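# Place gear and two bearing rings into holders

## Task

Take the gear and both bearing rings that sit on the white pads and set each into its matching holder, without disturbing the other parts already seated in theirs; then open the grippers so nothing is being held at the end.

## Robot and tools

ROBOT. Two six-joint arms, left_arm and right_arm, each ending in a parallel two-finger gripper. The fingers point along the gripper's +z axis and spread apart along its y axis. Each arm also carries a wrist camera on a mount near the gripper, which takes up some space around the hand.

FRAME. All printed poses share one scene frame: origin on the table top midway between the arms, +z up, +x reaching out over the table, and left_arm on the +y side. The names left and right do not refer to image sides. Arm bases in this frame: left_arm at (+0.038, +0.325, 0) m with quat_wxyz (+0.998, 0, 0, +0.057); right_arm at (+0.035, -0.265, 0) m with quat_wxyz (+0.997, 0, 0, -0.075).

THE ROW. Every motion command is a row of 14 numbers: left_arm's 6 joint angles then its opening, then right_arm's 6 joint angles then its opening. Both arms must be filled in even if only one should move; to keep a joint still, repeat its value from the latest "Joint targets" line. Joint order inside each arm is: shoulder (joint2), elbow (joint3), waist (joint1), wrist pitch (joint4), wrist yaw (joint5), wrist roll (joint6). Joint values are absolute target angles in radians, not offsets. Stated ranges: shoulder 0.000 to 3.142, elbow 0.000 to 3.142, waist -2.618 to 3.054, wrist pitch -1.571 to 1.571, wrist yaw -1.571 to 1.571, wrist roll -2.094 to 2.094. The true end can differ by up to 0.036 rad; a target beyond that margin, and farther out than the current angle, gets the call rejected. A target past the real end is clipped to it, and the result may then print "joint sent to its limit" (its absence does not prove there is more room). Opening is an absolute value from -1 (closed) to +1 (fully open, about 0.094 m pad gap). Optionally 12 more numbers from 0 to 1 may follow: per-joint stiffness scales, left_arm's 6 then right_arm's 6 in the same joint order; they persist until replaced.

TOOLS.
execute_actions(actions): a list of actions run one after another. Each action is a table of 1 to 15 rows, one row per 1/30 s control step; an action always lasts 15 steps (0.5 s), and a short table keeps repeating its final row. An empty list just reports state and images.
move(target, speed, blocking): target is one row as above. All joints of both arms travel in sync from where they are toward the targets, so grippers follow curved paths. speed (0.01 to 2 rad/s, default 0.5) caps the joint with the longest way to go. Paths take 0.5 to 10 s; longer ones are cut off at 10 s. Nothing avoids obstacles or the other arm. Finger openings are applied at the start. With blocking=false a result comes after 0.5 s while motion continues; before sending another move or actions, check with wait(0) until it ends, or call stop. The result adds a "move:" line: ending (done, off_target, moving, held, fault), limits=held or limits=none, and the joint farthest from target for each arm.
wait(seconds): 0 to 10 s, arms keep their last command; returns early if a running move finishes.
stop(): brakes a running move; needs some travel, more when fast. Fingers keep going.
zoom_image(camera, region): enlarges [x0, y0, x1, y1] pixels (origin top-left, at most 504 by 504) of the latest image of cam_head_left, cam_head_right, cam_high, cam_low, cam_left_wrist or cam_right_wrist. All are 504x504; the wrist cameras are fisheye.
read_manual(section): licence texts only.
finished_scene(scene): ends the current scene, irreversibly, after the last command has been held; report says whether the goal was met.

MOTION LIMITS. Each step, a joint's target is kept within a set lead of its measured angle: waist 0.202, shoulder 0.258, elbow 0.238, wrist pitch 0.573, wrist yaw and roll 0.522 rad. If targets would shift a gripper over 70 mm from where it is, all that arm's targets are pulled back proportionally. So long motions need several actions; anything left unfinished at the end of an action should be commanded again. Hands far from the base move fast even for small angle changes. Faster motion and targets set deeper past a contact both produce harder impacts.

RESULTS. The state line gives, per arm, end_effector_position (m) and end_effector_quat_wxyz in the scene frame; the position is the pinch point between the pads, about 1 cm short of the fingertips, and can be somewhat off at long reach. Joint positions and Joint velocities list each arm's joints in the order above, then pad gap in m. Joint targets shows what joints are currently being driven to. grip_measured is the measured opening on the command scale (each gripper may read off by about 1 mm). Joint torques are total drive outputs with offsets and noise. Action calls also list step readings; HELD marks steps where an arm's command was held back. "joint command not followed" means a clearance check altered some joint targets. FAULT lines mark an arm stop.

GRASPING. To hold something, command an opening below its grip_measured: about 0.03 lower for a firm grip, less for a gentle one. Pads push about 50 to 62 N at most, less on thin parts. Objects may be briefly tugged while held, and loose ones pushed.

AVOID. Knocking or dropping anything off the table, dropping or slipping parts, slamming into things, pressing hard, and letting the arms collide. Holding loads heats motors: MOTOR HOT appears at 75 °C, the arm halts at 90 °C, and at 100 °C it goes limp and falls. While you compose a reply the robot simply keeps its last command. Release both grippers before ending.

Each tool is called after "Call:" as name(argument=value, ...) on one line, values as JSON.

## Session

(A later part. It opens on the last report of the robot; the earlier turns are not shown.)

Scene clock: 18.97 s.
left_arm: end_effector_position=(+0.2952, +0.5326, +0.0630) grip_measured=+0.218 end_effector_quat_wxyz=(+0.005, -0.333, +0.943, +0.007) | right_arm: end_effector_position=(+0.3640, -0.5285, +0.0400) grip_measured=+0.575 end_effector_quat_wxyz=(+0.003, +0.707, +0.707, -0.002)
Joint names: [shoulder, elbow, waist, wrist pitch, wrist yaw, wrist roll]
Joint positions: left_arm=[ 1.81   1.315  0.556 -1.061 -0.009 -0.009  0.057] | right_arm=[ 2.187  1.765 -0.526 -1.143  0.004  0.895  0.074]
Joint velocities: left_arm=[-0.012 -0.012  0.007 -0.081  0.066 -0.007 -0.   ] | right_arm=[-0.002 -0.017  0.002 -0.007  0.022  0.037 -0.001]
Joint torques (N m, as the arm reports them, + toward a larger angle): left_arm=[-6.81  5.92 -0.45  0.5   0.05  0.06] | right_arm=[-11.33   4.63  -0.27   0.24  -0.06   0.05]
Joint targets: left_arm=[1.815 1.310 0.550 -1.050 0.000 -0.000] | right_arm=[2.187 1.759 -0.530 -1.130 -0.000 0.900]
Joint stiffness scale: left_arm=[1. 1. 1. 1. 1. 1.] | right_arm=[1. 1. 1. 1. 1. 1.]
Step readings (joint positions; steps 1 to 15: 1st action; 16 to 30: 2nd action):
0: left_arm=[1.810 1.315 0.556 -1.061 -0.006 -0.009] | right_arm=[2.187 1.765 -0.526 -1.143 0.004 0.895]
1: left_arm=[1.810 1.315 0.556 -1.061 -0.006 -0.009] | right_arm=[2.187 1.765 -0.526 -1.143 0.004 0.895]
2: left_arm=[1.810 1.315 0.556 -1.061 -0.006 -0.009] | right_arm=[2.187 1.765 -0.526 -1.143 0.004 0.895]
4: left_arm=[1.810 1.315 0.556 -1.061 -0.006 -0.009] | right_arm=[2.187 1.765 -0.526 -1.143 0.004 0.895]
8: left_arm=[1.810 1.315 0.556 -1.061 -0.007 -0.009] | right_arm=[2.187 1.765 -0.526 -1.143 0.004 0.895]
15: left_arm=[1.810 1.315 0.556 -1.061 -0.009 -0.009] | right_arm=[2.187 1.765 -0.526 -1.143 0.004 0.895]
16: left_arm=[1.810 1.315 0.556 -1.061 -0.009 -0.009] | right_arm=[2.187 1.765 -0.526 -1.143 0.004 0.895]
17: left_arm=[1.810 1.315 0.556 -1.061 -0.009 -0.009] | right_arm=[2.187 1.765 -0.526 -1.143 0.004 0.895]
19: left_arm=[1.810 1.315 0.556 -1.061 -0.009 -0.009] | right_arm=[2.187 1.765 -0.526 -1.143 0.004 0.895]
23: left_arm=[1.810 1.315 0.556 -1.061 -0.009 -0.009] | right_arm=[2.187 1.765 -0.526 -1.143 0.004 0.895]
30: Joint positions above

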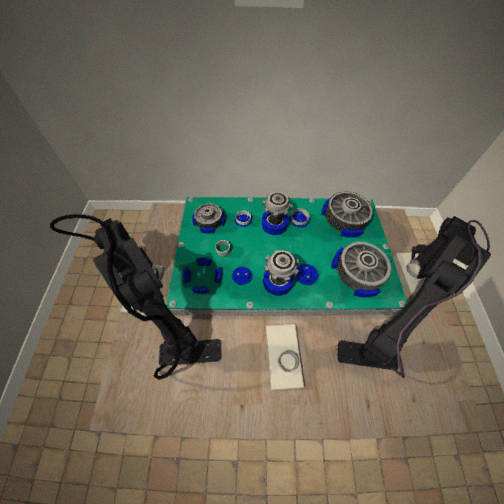

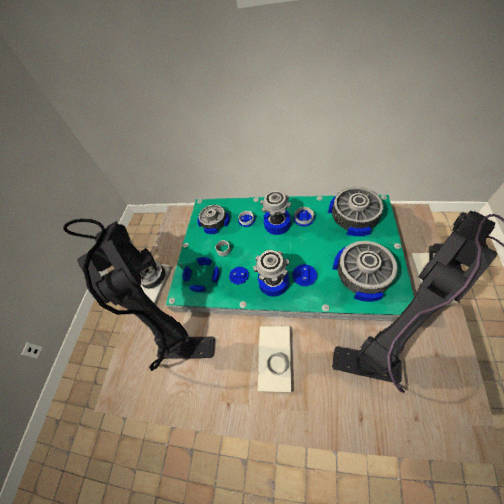

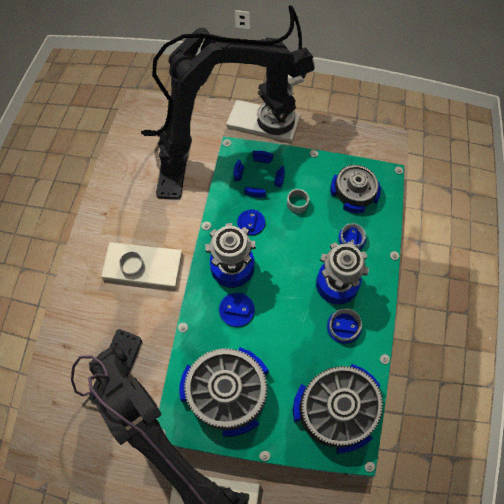

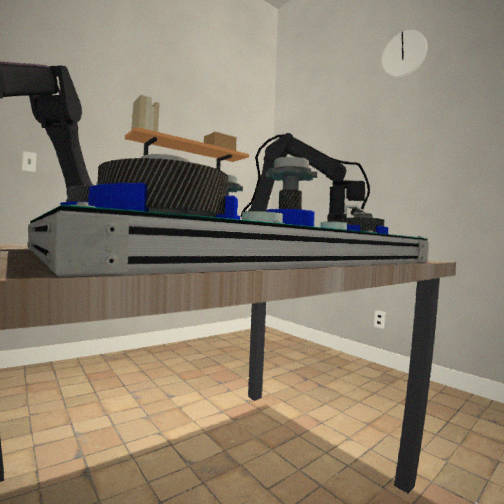

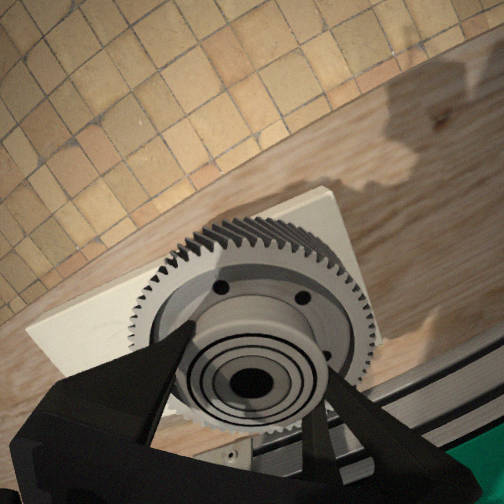

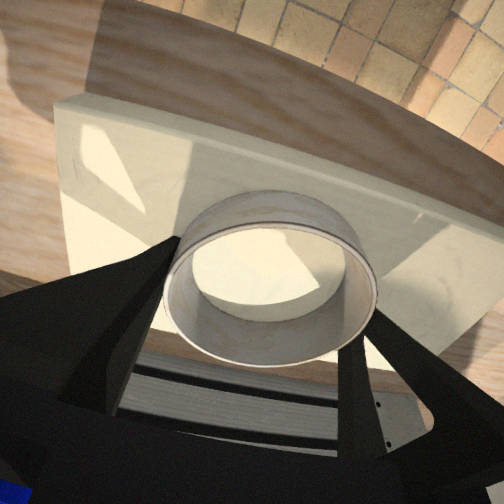

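Call:
move(target=[1.49,1.54,0.55,-1.45,0,0,0.06, 1.705,1.83,-0.53,-1.565,0,0.9,0.51], speed=0.2)

Scene clock: 22.63 s.
left_arm: end_effector_position=(+0.2501, +0.4968, +0.1664) grip_measured=+0.218 end_effector_quat_wxyz=(+0.006, -0.333, +0.943, +0.007) | right_arm: end_effector_position=(+0.2879, -0.4674, +0.2072) grip_measured=+0.575 end_effector_quat_wxyz=(+0.042, +0.707, +0.706, +0.003)
Joint names: [shoulder, elbow, waist, wrist pitch, wrist yaw, wrist roll]
Joint positions: left_arm=[ 1.566  1.453  0.556 -1.443 -0.009 -0.009  0.057] | right_arm=[ 1.734  1.799 -0.526 -1.551  0.004  0.895  0.074]
Joint velocities: left_arm=[-0.007  0.027  0.002 -0.066  0.051 -0.051 -0.001] | right_arm=[-0.007  0.017  0.007  0.037 -0.022 -0.037 -0.   ]
Joint torques (N m, as the arm reports them, + toward a larger angle): left_arm=[-10.99  14.34  -0.44   0.28   0.05   0.06] | right_arm=[-9.95  7.1  -0.35  0.17 -0.07  0.04]
Joint targets: left_arm=[1.490 1.540 0.550 -1.450 0.000 0.000] | right_arm=[1.705 1.830 -0.530 -1.561 0.000 0.900]
Joint stiffness scale: left_arm=[1. 1. 1. 1. 1. 1.] | right_arm=[1. 1. 1. 1. 1. 1.]
joint sent to its limit (right arm) — the command would take the wrist pitch past its lower limit, so that joint was sent only as far as its limit.
move: off_target (left_arm, right_arm); limits=none; left_arm: farthest joint: the elbow, 0.087 radians from its target (0.225 radians at the start); right_arm: farthest joint: the elbow, 0.031 radians from its target (0.065 radians at the start)

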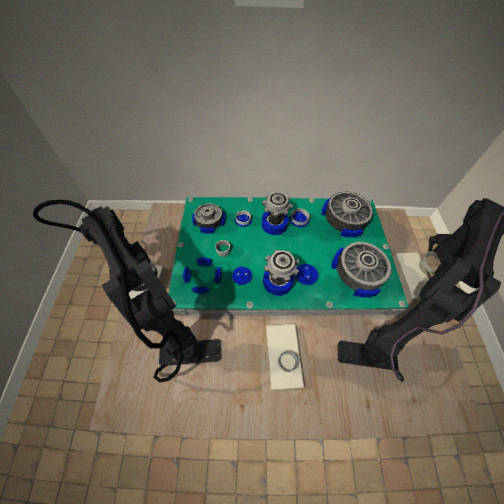

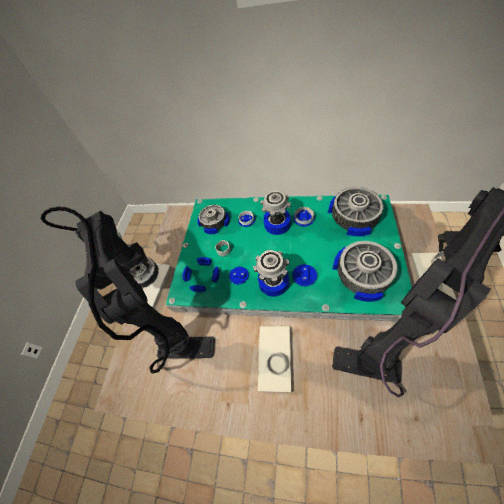

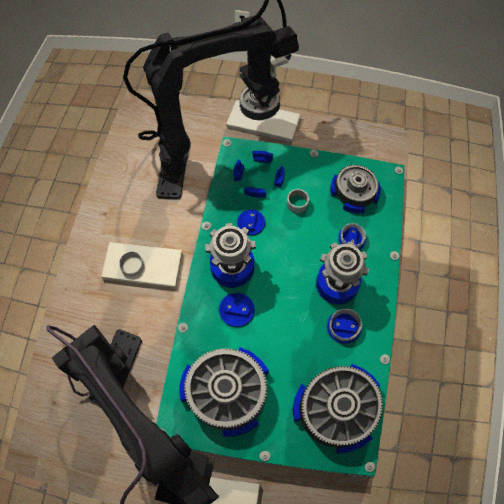

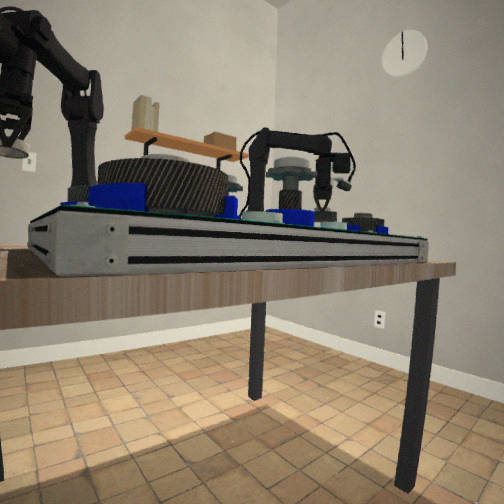

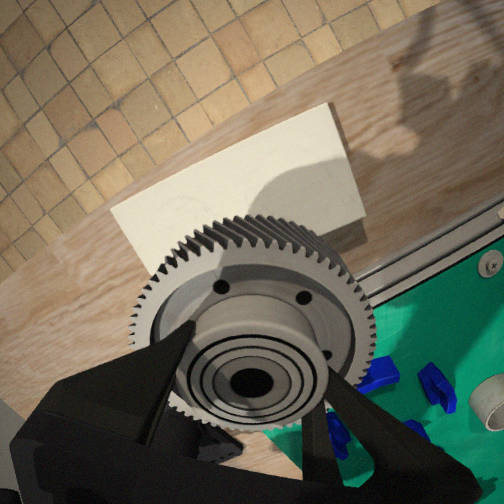

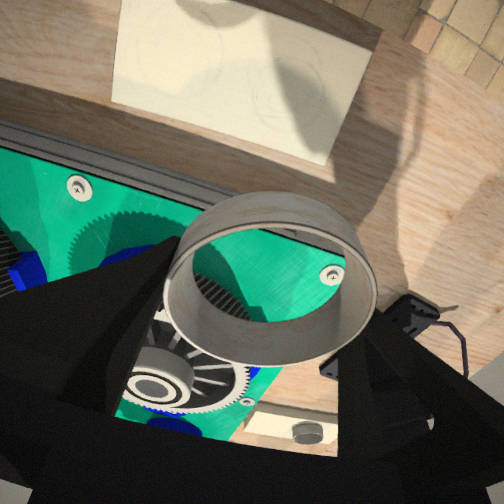

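Call:
move(target=[1.49,1.54,-0.203,-1.45,0,0,0.06, 1.72,1.80,0.725,-1.555,0,0.6,0.51], speed=0.5)

Scene clock: 27.27 s.
left_arm: end_effector_position=(+0.3105, +0.3028, +0.1645) grip_measured=+0.218 end_effector_quat_wxyz=(+0.006, +0.039, +0.999, -0.001) | right_arm: end_effector_position=(+0.3003, -0.0890, +0.1938) grip_measured=+0.575 end_effector_quat_wxyz=(+0.008, +0.015, +1.000, +0.012)
Joint names: [shoulder, elbow, waist, wrist pitch, wrist yaw, wrist roll]
Joint positions: left_arm=[ 1.571  1.451 -0.2   -1.438  0.002 -0.008  0.057] | right_arm=[ 1.752  1.768  0.725 -1.559 -0.011  0.606  0.074]
Joint velocities: left_arm=[ 0.007  0.012  0.007 -0.051 -0.007 -0.022 -0.002] | right_arm=[ 0.007 -0.007  0.002 -0.066 -0.007 -0.022 -0.002]
Joint torques (N m, as the arm reports them, + toward a larger angle): left_arm=[-11.45  14.5   -0.22   0.22  -0.06   0.05] | right_arm=[-10.23   7.05   0.02   0.19   0.07  -0.09]
Joint targets: left_arm=[1.490 1.540 -0.203 -1.450 -0.000 -0.000] | right_arm=[1.720 1.800 0.725 -1.555 0.000 0.600]
Joint stiffness scale: left_arm=[1. 1. 1. 1. 1. 1.] | right_arm=[1. 1. 1. 1. 1. 1.]
move: off_target (left_arm, right_arm); limits=none; left_arm: farthest joint: the elbow, 0.089 radians from its target (0.087 radians at the start); right_arm: farthest joint: the shoulder, 0.032 radians from its target (0.014 radians at the start)

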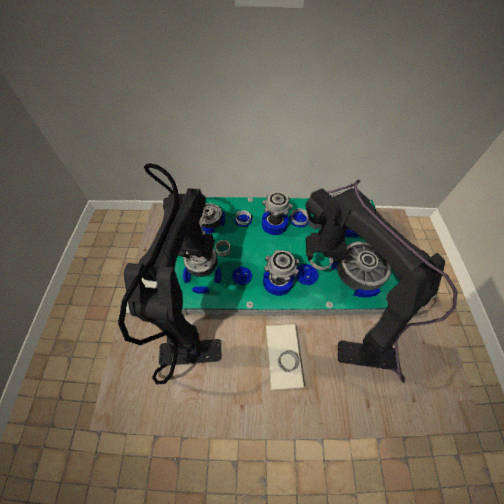

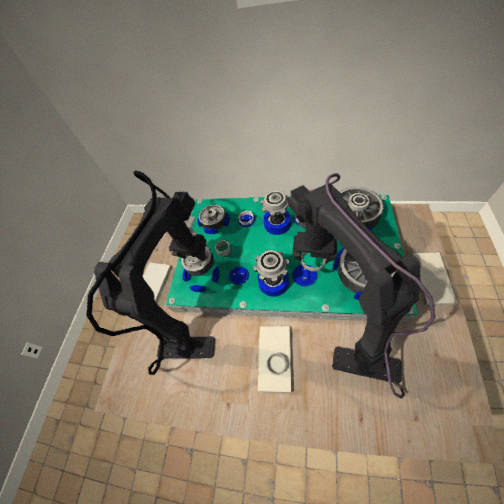

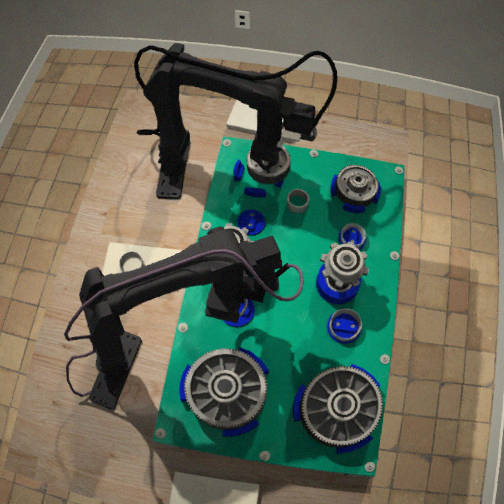

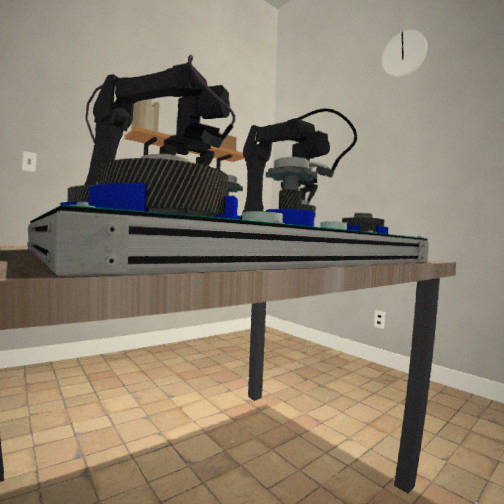

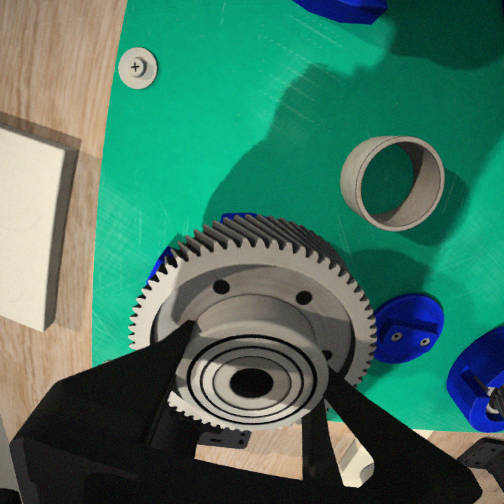

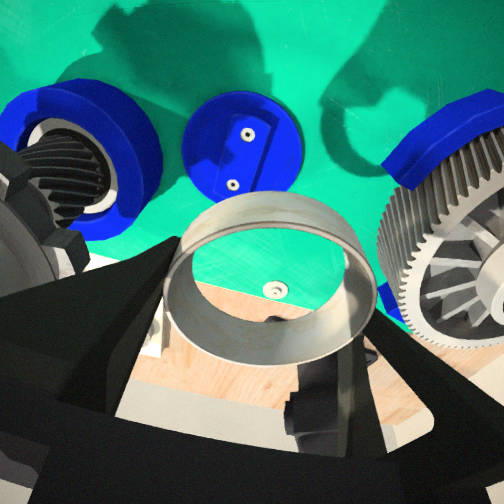

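Call:
execute_actions(actions=[])

Scene clock: 28.70 s.
left_arm: end_effector_position=(+0.3105, +0.3028, +0.1645) grip_measured=+0.218 end_effector_quat_wxyz=(+0.006, +0.039, +0.999, -0.001) | right_arm: end_effector_position=(+0.3004, -0.0890, +0.1938) grip_measured=+0.575 end_effector_quat_wxyz=(+0.008, +0.015, +1.000, +0.012)
Joint names: [shoulder, elbow, waist, wrist pitch, wrist yaw, wrist roll]
Joint positions: left_arm=[ 1.571  1.451 -0.2   -1.438  0.002 -0.008  0.057] | right_arm=[ 1.752  1.768  0.725 -1.559 -0.011  0.606  0.074]
Joint velocities: left_arm=[-0.027 -0.007 -0.007  0.007  0.081  0.066  0.001] | right_arm=[-0.017  0.002 -0.017  0.007  0.037 -0.037  0.001]
Joint torques (N m, as the arm reports them, + toward a larger angle): left_arm=[-11.34  14.5   -0.23   0.22  -0.05   0.06] | right_arm=[-10.25   7.05  -0.04   0.2    0.05  -0.09]
Joint targets: left_arm=[1.490 1.540 -0.203 -1.450 -0.000 -0.000] | right_arm=[1.720 1.800 0.725 -1.555 -0.000 0.600]
Joint stiffness scale: left_arm=[1. 1. 1. 1. 1. 1.] | right_arm=[1. 1. 1. 1. 1. 1.]

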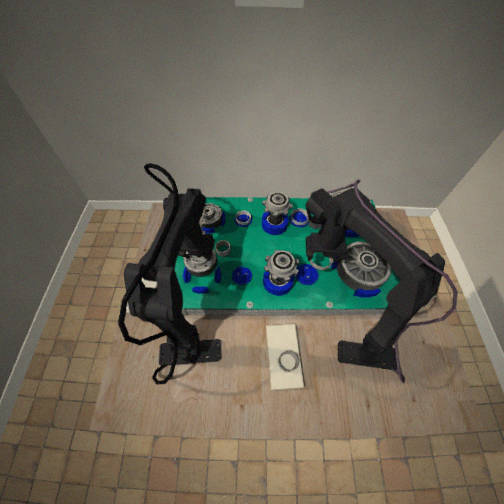

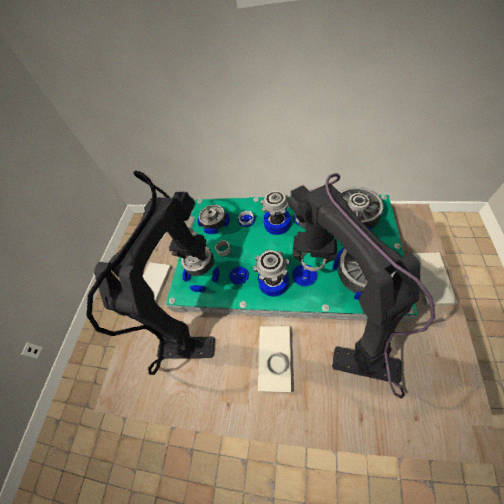

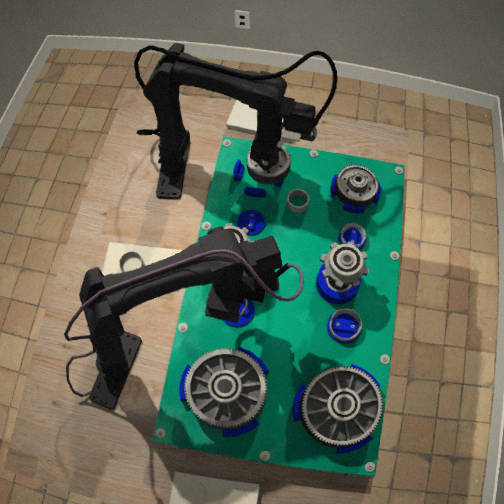

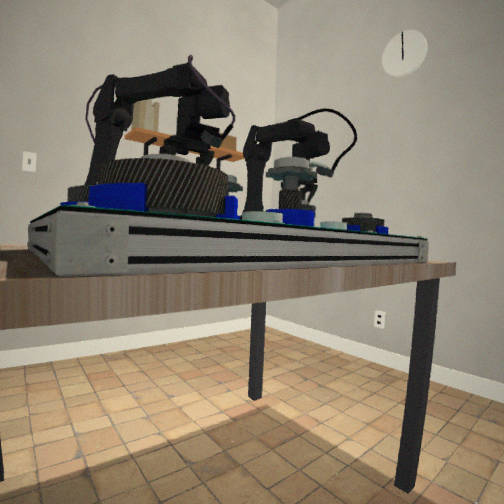

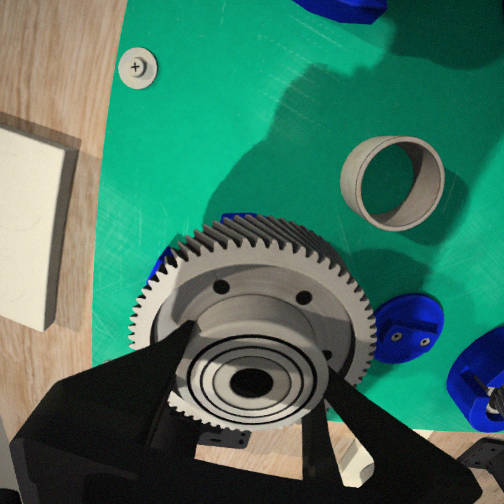

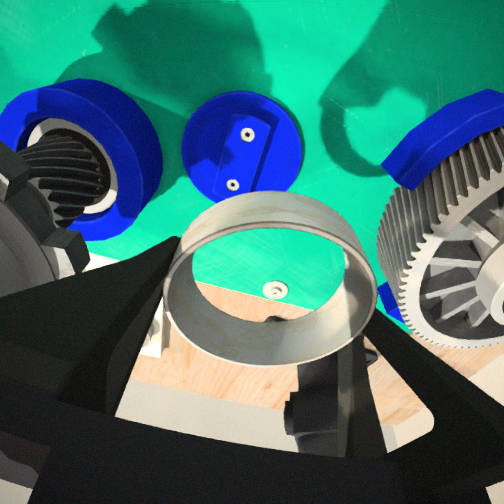

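Call:
execute_actions(actions=[[[1.484,1.53,-0.203,-1.445,0,0,0.06,1.72,1.79,0.73,-1.545,0,0.65,0.51],[1.478,1.52,-0.203,-1.44,0,0,0.06,1.72,1.78,0.735,-1.535,0,0.7,0.51],[1.472,1.51,-0.203,-1.435,0,0,0.06,1.72,1.77,0.74,-1.525,0,0.75,0.51],[1.466,1.50,-0.203,-1.43,0,0,0.06,1.72,1.76,0.745,-1.515,0,0.8,0.51],[1.46,1.49,-0.203,-1.425,0,0,0.06,1.725,1.75,0.75,-1.505,0,0.85,0.51],[1.454,1.48,-0.203,-1.42,0,0,0.06,1.73,1.74,0.755,-1.495,0,0.9,0.51],[1.448,1.47,-0.203,-1.415,0,0,0.06,1.735,1.73,0.76,-1.485,0,0.95,0.51],[1.442,1.46,-0.203,-1.41,0,0,0.06,1.74,1.72,0.765,-1.475,0,1.0,0.51],[1.436,1.45,-0.203,-1.405,0,0,0.06,1.745,1.71,0.77,-1.465,0,1.05,0.51],[1.43,1.44,-0.203,-1.40,0,0,0.06,1.75,1.70,0.775,-1.455,0,1.1,0.51],[1.427,1.43,-0.203,-1.395,0,0,0.06,1.755,1.69,0.78,-1.445,0,1.15,0.51],[1.427,1.42,-0.203,-1.39,0,0,0.06,1.76,1.68,0.785,-1.435,0,1.2,0.51],[1.427,1.41,-0.203,-1.385,0,0,0.06,1.765,1.67,0.785,-1.425,0,1.2,0.51],[1.427,1.40,-0.203,-1.38,0,0,0.06,1.77,1.66,0.785,-1.415,0,1.2,0.51],[1.427,1.39,-0.203,-1.375,0,0,0.06,1.775,1.65,0.785,-1.405,0,1.2,0.51]],[[1.427,1.38,-0.203,-1.37,0,0,0.06,1.775,1.64,0.785,-1.395,0,1.2,0.51],[1.427,1.37,-0.203,-1.365,0,0,0.06,1.775,1.63,0.785,-1.385,0,1.2,0.51],[1.427,1.36,-0.203,-1.36,0,0,0.06,1.775,1.62,0.785,-1.375,0,1.2,0.51],[1.427,1.352,-0.203,-1.355,0,0,0.06,1.775,1.61,0.785,-1.365,0,1.2,0.51],[1.427,1.352,-0.203,-1.35,0,0,0.06,1.775,1.60,0.785,-1.355,0,1.2,0.51],[1.427,1.352,-0.203,-1.35,0,0,0.06,1.775,1.59,0.785,-1.345,0,1.2,0.51],[1.427,1.352,-0.203,-1.35,0,0,0.06,1.775,1.58,0.785,-1.335,0,1.2,0.51],[1.427,1.352,-0.203,-1.35,0,0,0.06,1.775,1.57,0.785,-1.325,0,1.2,0.51],[1.427,1.352,-0.203,-1.35,0,0,0.06,1.775,1.56,0.785,-1.32,0,1.2,0.51],[1.427,1.352,-0.203,-1.35,0,0,0.06,1.775,1.55,0.785,-1.32,0,1.2,0.51],[1.427,1.352,-0.203,-1.35,0,0,0.06,1.775,1.54,0.785,-1.32,0,1.2,0.51],[1.427,1.352,-0.203,-1.35,0,0,0.06,1.775,1.536,0.785,-1.32,0,1.2,0.51]]])

Scene clock: 33.23 s.
left_arm: end_effector_position=(+0.2921, +0.3044, +0.1454) grip_measured=+0.218 end_effector_quat_wxyz=(+0.005, +0.039, +0.999, -0.001) | right_arm: end_effector_position=(+0.2972, -0.0720, +0.1280) grip_measured=+0.575 end_effector_quat_wxyz=(-0.002, +0.280, +0.960, -0.001)
Joint names: [shoulder, elbow, waist, wrist pitch, wrist yaw, wrist roll]
Joint positions: left_arm=[ 1.497  1.305 -0.2   -1.368  0.002 -0.008  0.057] | right_arm=[ 1.78   1.537  0.779 -1.334 -0.002  1.196  0.074]
Joint velocities: left_arm=[ 0.007 -0.002 -0.012  0.081  0.037  0.066 -0.001] | right_arm=[ 0.002 -0.042  0.002 -0.022  0.095  0.007 -0.001]
Joint torques (N m, as the arm reports them, + toward a larger angle): left_arm=[-10.08  10.75  -0.2    0.47  -0.06   0.06] | right_arm=[-8.23  5.19  0.56  0.15 -0.04 -0.03]
Joint targets: left_arm=[1.427 1.352 -0.203 -1.350 -0.000 -0.000] | right_arm=[1.775 1.536 0.785 -1.320 -0.000 1.200]
Joint stiffness scale: left_arm=[1. 1. 1. 1. 1. 1.] | right_arm=[1. 1. 1. 1. 1. 1.]
Step readings (joint positions; steps 1 to 15: 1st action; 16 to 30: 2nd action):
0: left_arm=[1.571 1.451 -0.200 -1.438 0.002 -0.008] | right_arm=[1.752 1.768 0.725 -1.559 -0.011 0.606]
1: left_arm=[1.571 1.451 -0.200 -1.438 0.002 -0.008] | right_arm=[1.752 1.768 0.725 -1.559 -0.011 0.611]
2: left_arm=[1.569 1.451 -0.200 -1.438 0.002 -0.008] | right_arm=[1.752 1.768 0.725 -1.558 -0.011 0.626]
4: left_arm=[1.564 1.451 -0.200 -1.438 0.002 -0.008] | right_arm=[1.752 1.768 0.727 -1.553 -0.010 0.674]
8: left_arm=[1.533 1.438 -0.200 -1.431 0.002 -0.008] | right_arm=[1.752 1.742 0.744 -1.521 -0.009 0.821]
15: left_arm=[1.497 1.370 -0.200 -1.422 0.002 -0.008] | right_arm=[1.762 1.670 0.778 -1.461 -0.009 1.095]
16: left_arm=[1.497 1.358 -0.200 -1.419 0.002 -0.008] | right_arm=[1.766 1.660 0.779 -1.451 -0.009 1.115]
17: left_arm=[1.497 1.346 -0.200 -1.414 0.002 -0.008] | right_arm=[1.770 1.649 0.779 -1.440 -0.009 1.131]
19: left_arm=[1.497 1.324 -0.200 -1.404 0.002 -0.008] | right_arm=[1.777 1.627 0.779 -1.419 -0.009 1.154]
23: left_arm=[1.497 1.305 -0.200 -1.391 0.002 -0.008] | right_arm=[1.780 1.586 0.779 -1.378 -0.007 1.179]
30: Joint positions above

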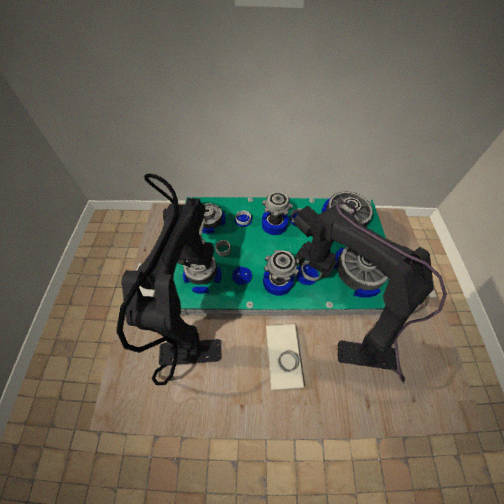

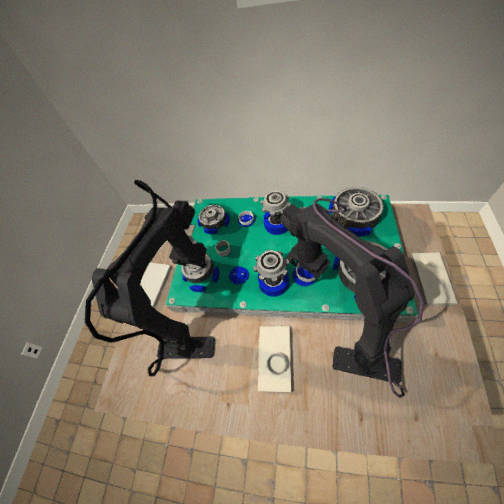

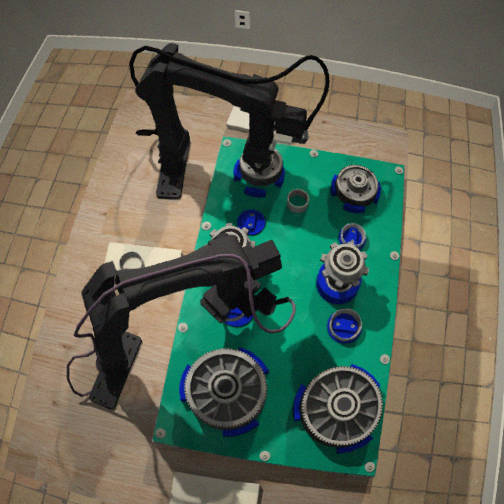

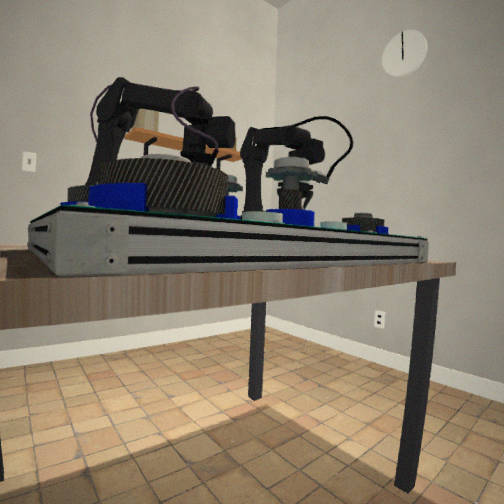

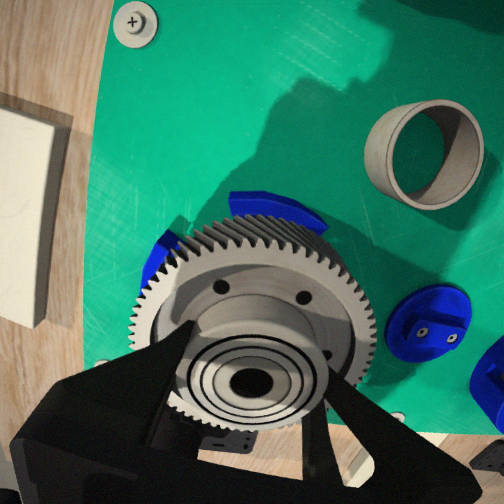

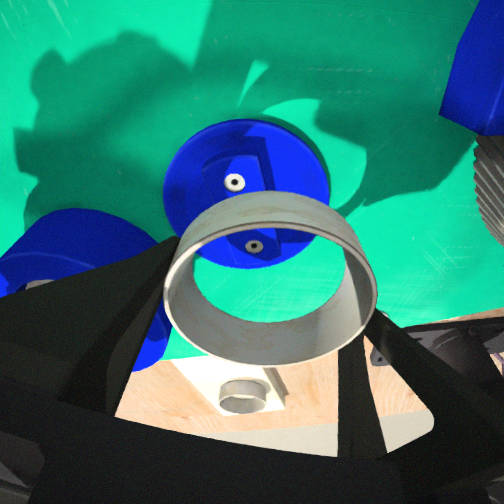

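Call:
zoom_image(camera="cam_high", region=[210, 120, 310, 220])

Call:
zoom_image(camera="cam_head_left", region=[160, 230, 240, 310])

Region (210, 120, 310, 220) of cam_high's 504x504 image, scaled by 5.040, with more detail than that image has.

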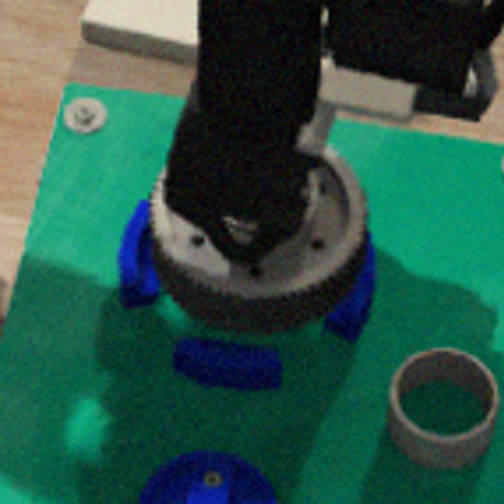

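Region (160, 230, 240, 310) of cam_head_left's 504x504 image, scaled by 6.300, with more detail than that image has.

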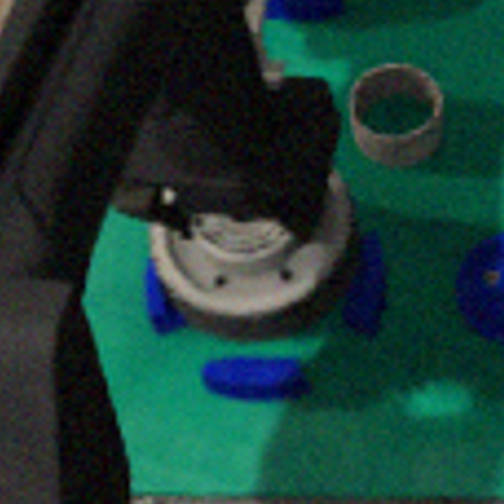

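Call:
execute_actions(actions=[[[1.427,1.349,-0.203,-1.347,0,0,0.06,1.779,1.535,0.787,-1.314,0,1.2,0.51],[1.427,1.346,-0.203,-1.344,0,0,0.06,1.783,1.534,0.789,-1.308,0,1.2,0.51],[1.427,1.343,-0.203,-1.341,0,0,0.06,1.787,1.532,0.791,-1.302,0,1.2,0.51],[1.427,1.34,-0.203,-1.338,0,0,0.06,1.791,1.53,0.793,-1.296,0,1.2,0.51],[1.427,1.337,-0.203,-1.335,0,0,0.06,1.795,1.528,0.795,-1.29,0,1.2,0.51],[1.427,1.334,-0.203,-1.332,0,0,0.06,1.799,1.526,0.797,-1.284,0,1.2,0.51],[1.427,1.331,-0.203,-1.329,0,0,0.06,1.803,1.524,0.799,-1.278,0,1.2,0.51],[1.427,1.328,-0.203,-1.326,0,0,0.06,1.807,1.522,0.799,-1.272,0,1.2,0.51],[1.427,1.325,-0.203,-1.323,0,0,0.06,1.811,1.52,0.799,-1.266,0,1.2,0.51],[1.427,1.322,-0.203,-1.32,0,0,0.06,1.816,1.52,0.799,-1.26,0,1.2,0.51]],[[1.427,1.322,-0.203,-1.32,0,0,0.06,1.816,1.52,0.799,-1.26,0,1.2,0.51]]])

Call:
zoom_image(camera="cam_left_wrist", region=[100, 150, 420, 470])

Call:
zoom_image(camera="cam_high", region=[210, 120, 310, 220])

Call:
zoom_image(camera="cam_head_left", region=[160, 230, 240, 310])

Scene clock: 35.60 s.
left_arm: end_effector_position=(+0.2930, +0.3043, +0.1389) grip_measured=+0.218 end_effector_quat_wxyz=(+0.006, +0.039, +0.999, -0.001) | right_arm: end_effector_position=(+0.3034, -0.0632, +0.1094) grip_measured=+0.575 end_effector_quat_wxyz=(-0.003, +0.275, +0.961, -0.002)
Joint names: [shoulder, elbow, waist, wrist pitch, wrist yaw, wrist roll]
Joint positions: left_arm=[ 1.497  1.279 -0.2   -1.34   0.002 -0.008  0.057] | right_arm=[ 1.823  1.518  0.79  -1.272 -0.002  1.197  0.074]
Joint velocities: left_arm=[-0.002 -0.007 -0.002 -0.022 -0.037 -0.007 -0.   ] | right_arm=[ 0.007 -0.007 -0.007  0.051  0.037 -0.037 -0.   ]
Joint torques (N m, as the arm reports them, + toward a larger angle): left_arm=[-10.06  10.4   -0.24   0.59  -0.03   0.07] | right_arm=[-8.88  5.28  0.83  0.23 -0.03  0.01]
Joint targets: left_arm=[1.427 1.322 -0.203 -1.320 -0.000 -0.000] | right_arm=[1.816 1.520 0.799 -1.260 0.000 1.200]
Joint stiffness scale: left_arm=[1. 1. 1. 1. 1. 1.] | right_arm=[1. 1. 1. 1. 1. 1.]
Step readings (joint positions; steps 1 to 15: 1st action; 16 to 30: 2nd action):
0: left_arm=[1.497 1.305 -0.200 -1.365 0.002 -0.008] | right_arm=[1.780 1.537 0.779 -1.331 -0.002 1.197]
1: left_arm=[1.497 1.305 -0.200 -1.365 0.002 -0.008] | right_arm=[1.780 1.537 0.779 -1.331 -0.002 1.197]
2: left_arm=[1.497 1.305 -0.200 -1.365 0.002 -0.008] | right_arm=[1.780 1.537 0.779 -1.330 -0.002 1.197]
4: left_arm=[1.497 1.305 -0.200 -1.365 0.002 -0.008] | right_arm=[1.781 1.537 0.779 -1.325 -0.002 1.197]
8: left_arm=[1.497 1.298 -0.200 -1.356 0.002 -0.008] | right_arm=[1.795 1.533 0.785 -1.305 -0.002 1.197]
15: left_arm=[1.497 1.279 -0.200 -1.344 0.002 -0.008] | right_arm=[1.823 1.518 0.790 -1.278 -0.002 1.197]
16: left_arm=[1.497 1.279 -0.200 -1.343 0.002 -0.008] | right_arm=[1.823 1.518 0.790 -1.277 -0.002 1.197]
17: left_arm=[1.497 1.279 -0.200 -1.343 0.002 -0.008] | right_arm=[1.823 1.518 0.790 -1.276 -0.002 1.197]
19: left_arm=[1.497 1.279 -0.200 -1.341 0.002 -0.008] | right_arm=[1.823 1.518 0.790 -1.274 -0.002 1.197]
23: left_arm=[1.497 1.279 -0.200 -1.340 0.002 -0.008] | right_arm=[1.823 1.518 0.790 -1.273 -0.002 1.197]
30: Joint positions above

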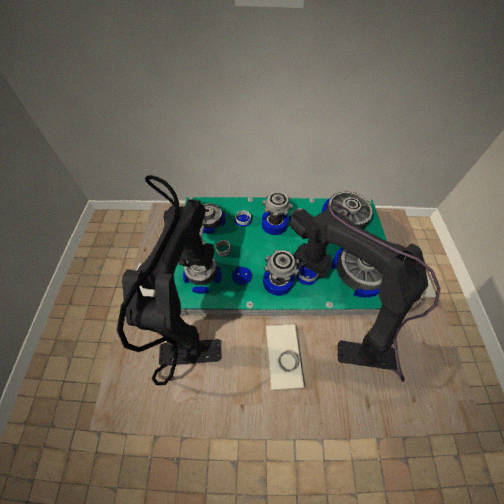

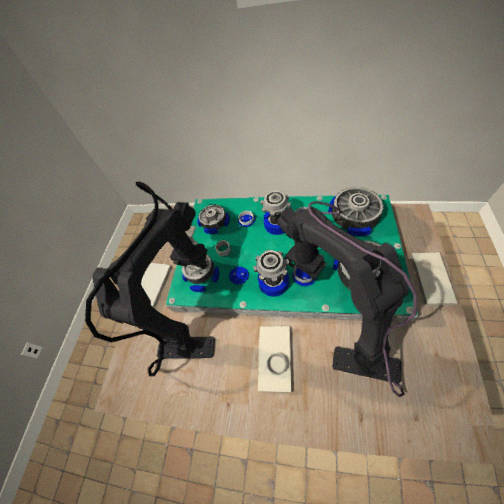

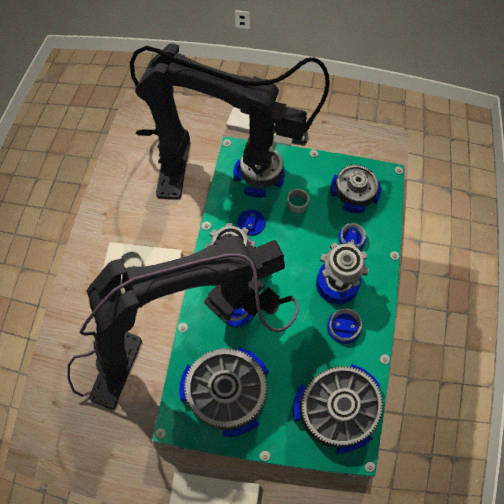

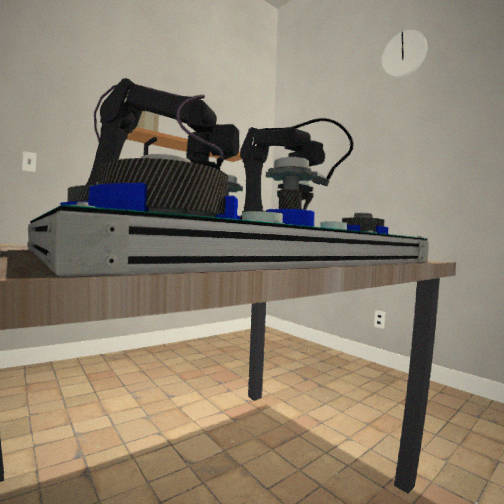

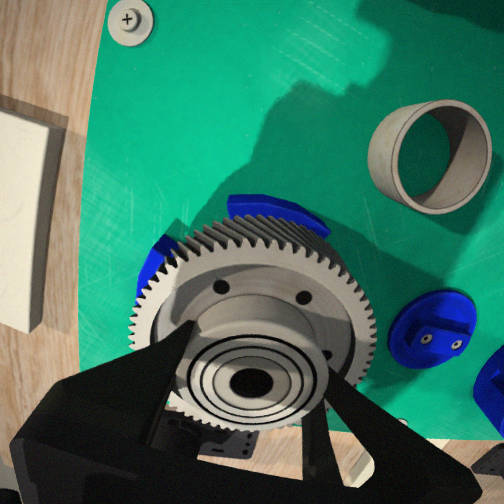

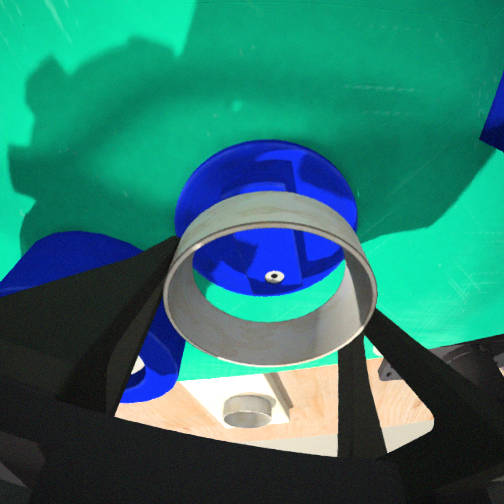

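Region (100, 150, 420, 470) of cam_left_wrist's 504x504 image, scaled by 1.575, with more detail than that image has.

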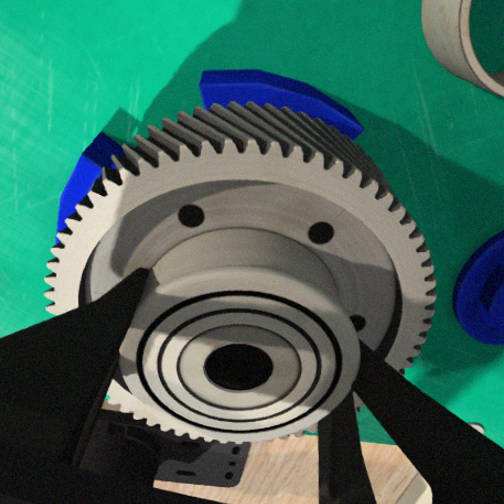

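Region (210, 120, 310, 220) of cam_high's 504x504 image, scaled by 5.040, with more detail than that image has.

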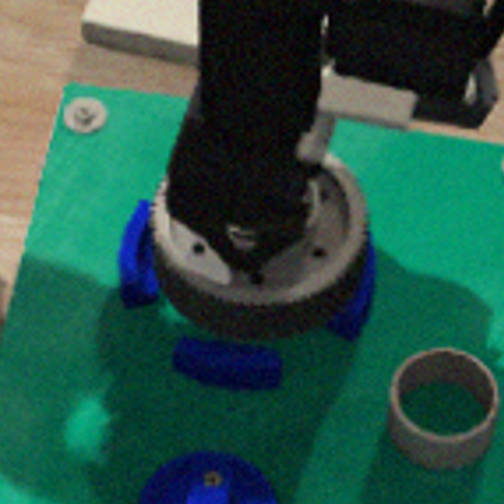

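Region (160, 230, 240, 310) of cam_head_left's 504x504 image, scaled by 6.300, with more detail than that image has.

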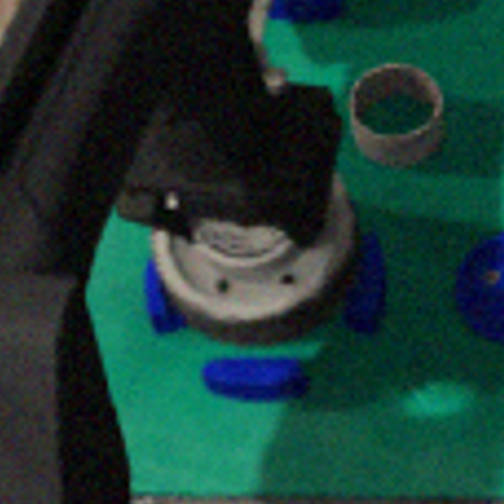

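Call:
zoom_image(camera="cam_right_wrist", region=[140, 120, 400, 380])

Call:
zoom_image(camera="cam_head_right", region=[270, 240, 340, 310])

Region (140, 120, 400, 380) of cam_right_wrist's 504x504 image, scaled by 1.938, with more detail than that image has.

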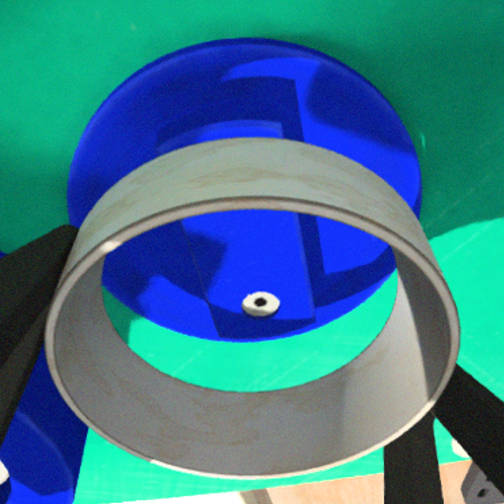

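Region (270, 240, 340, 310) of cam_head_right's 504x504 image, scaled by 7.200, with more detail than that image has.

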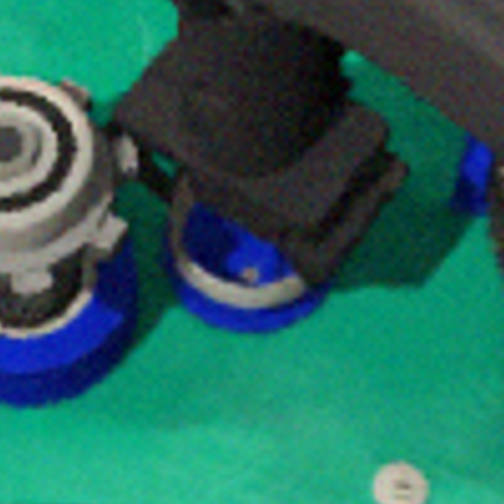

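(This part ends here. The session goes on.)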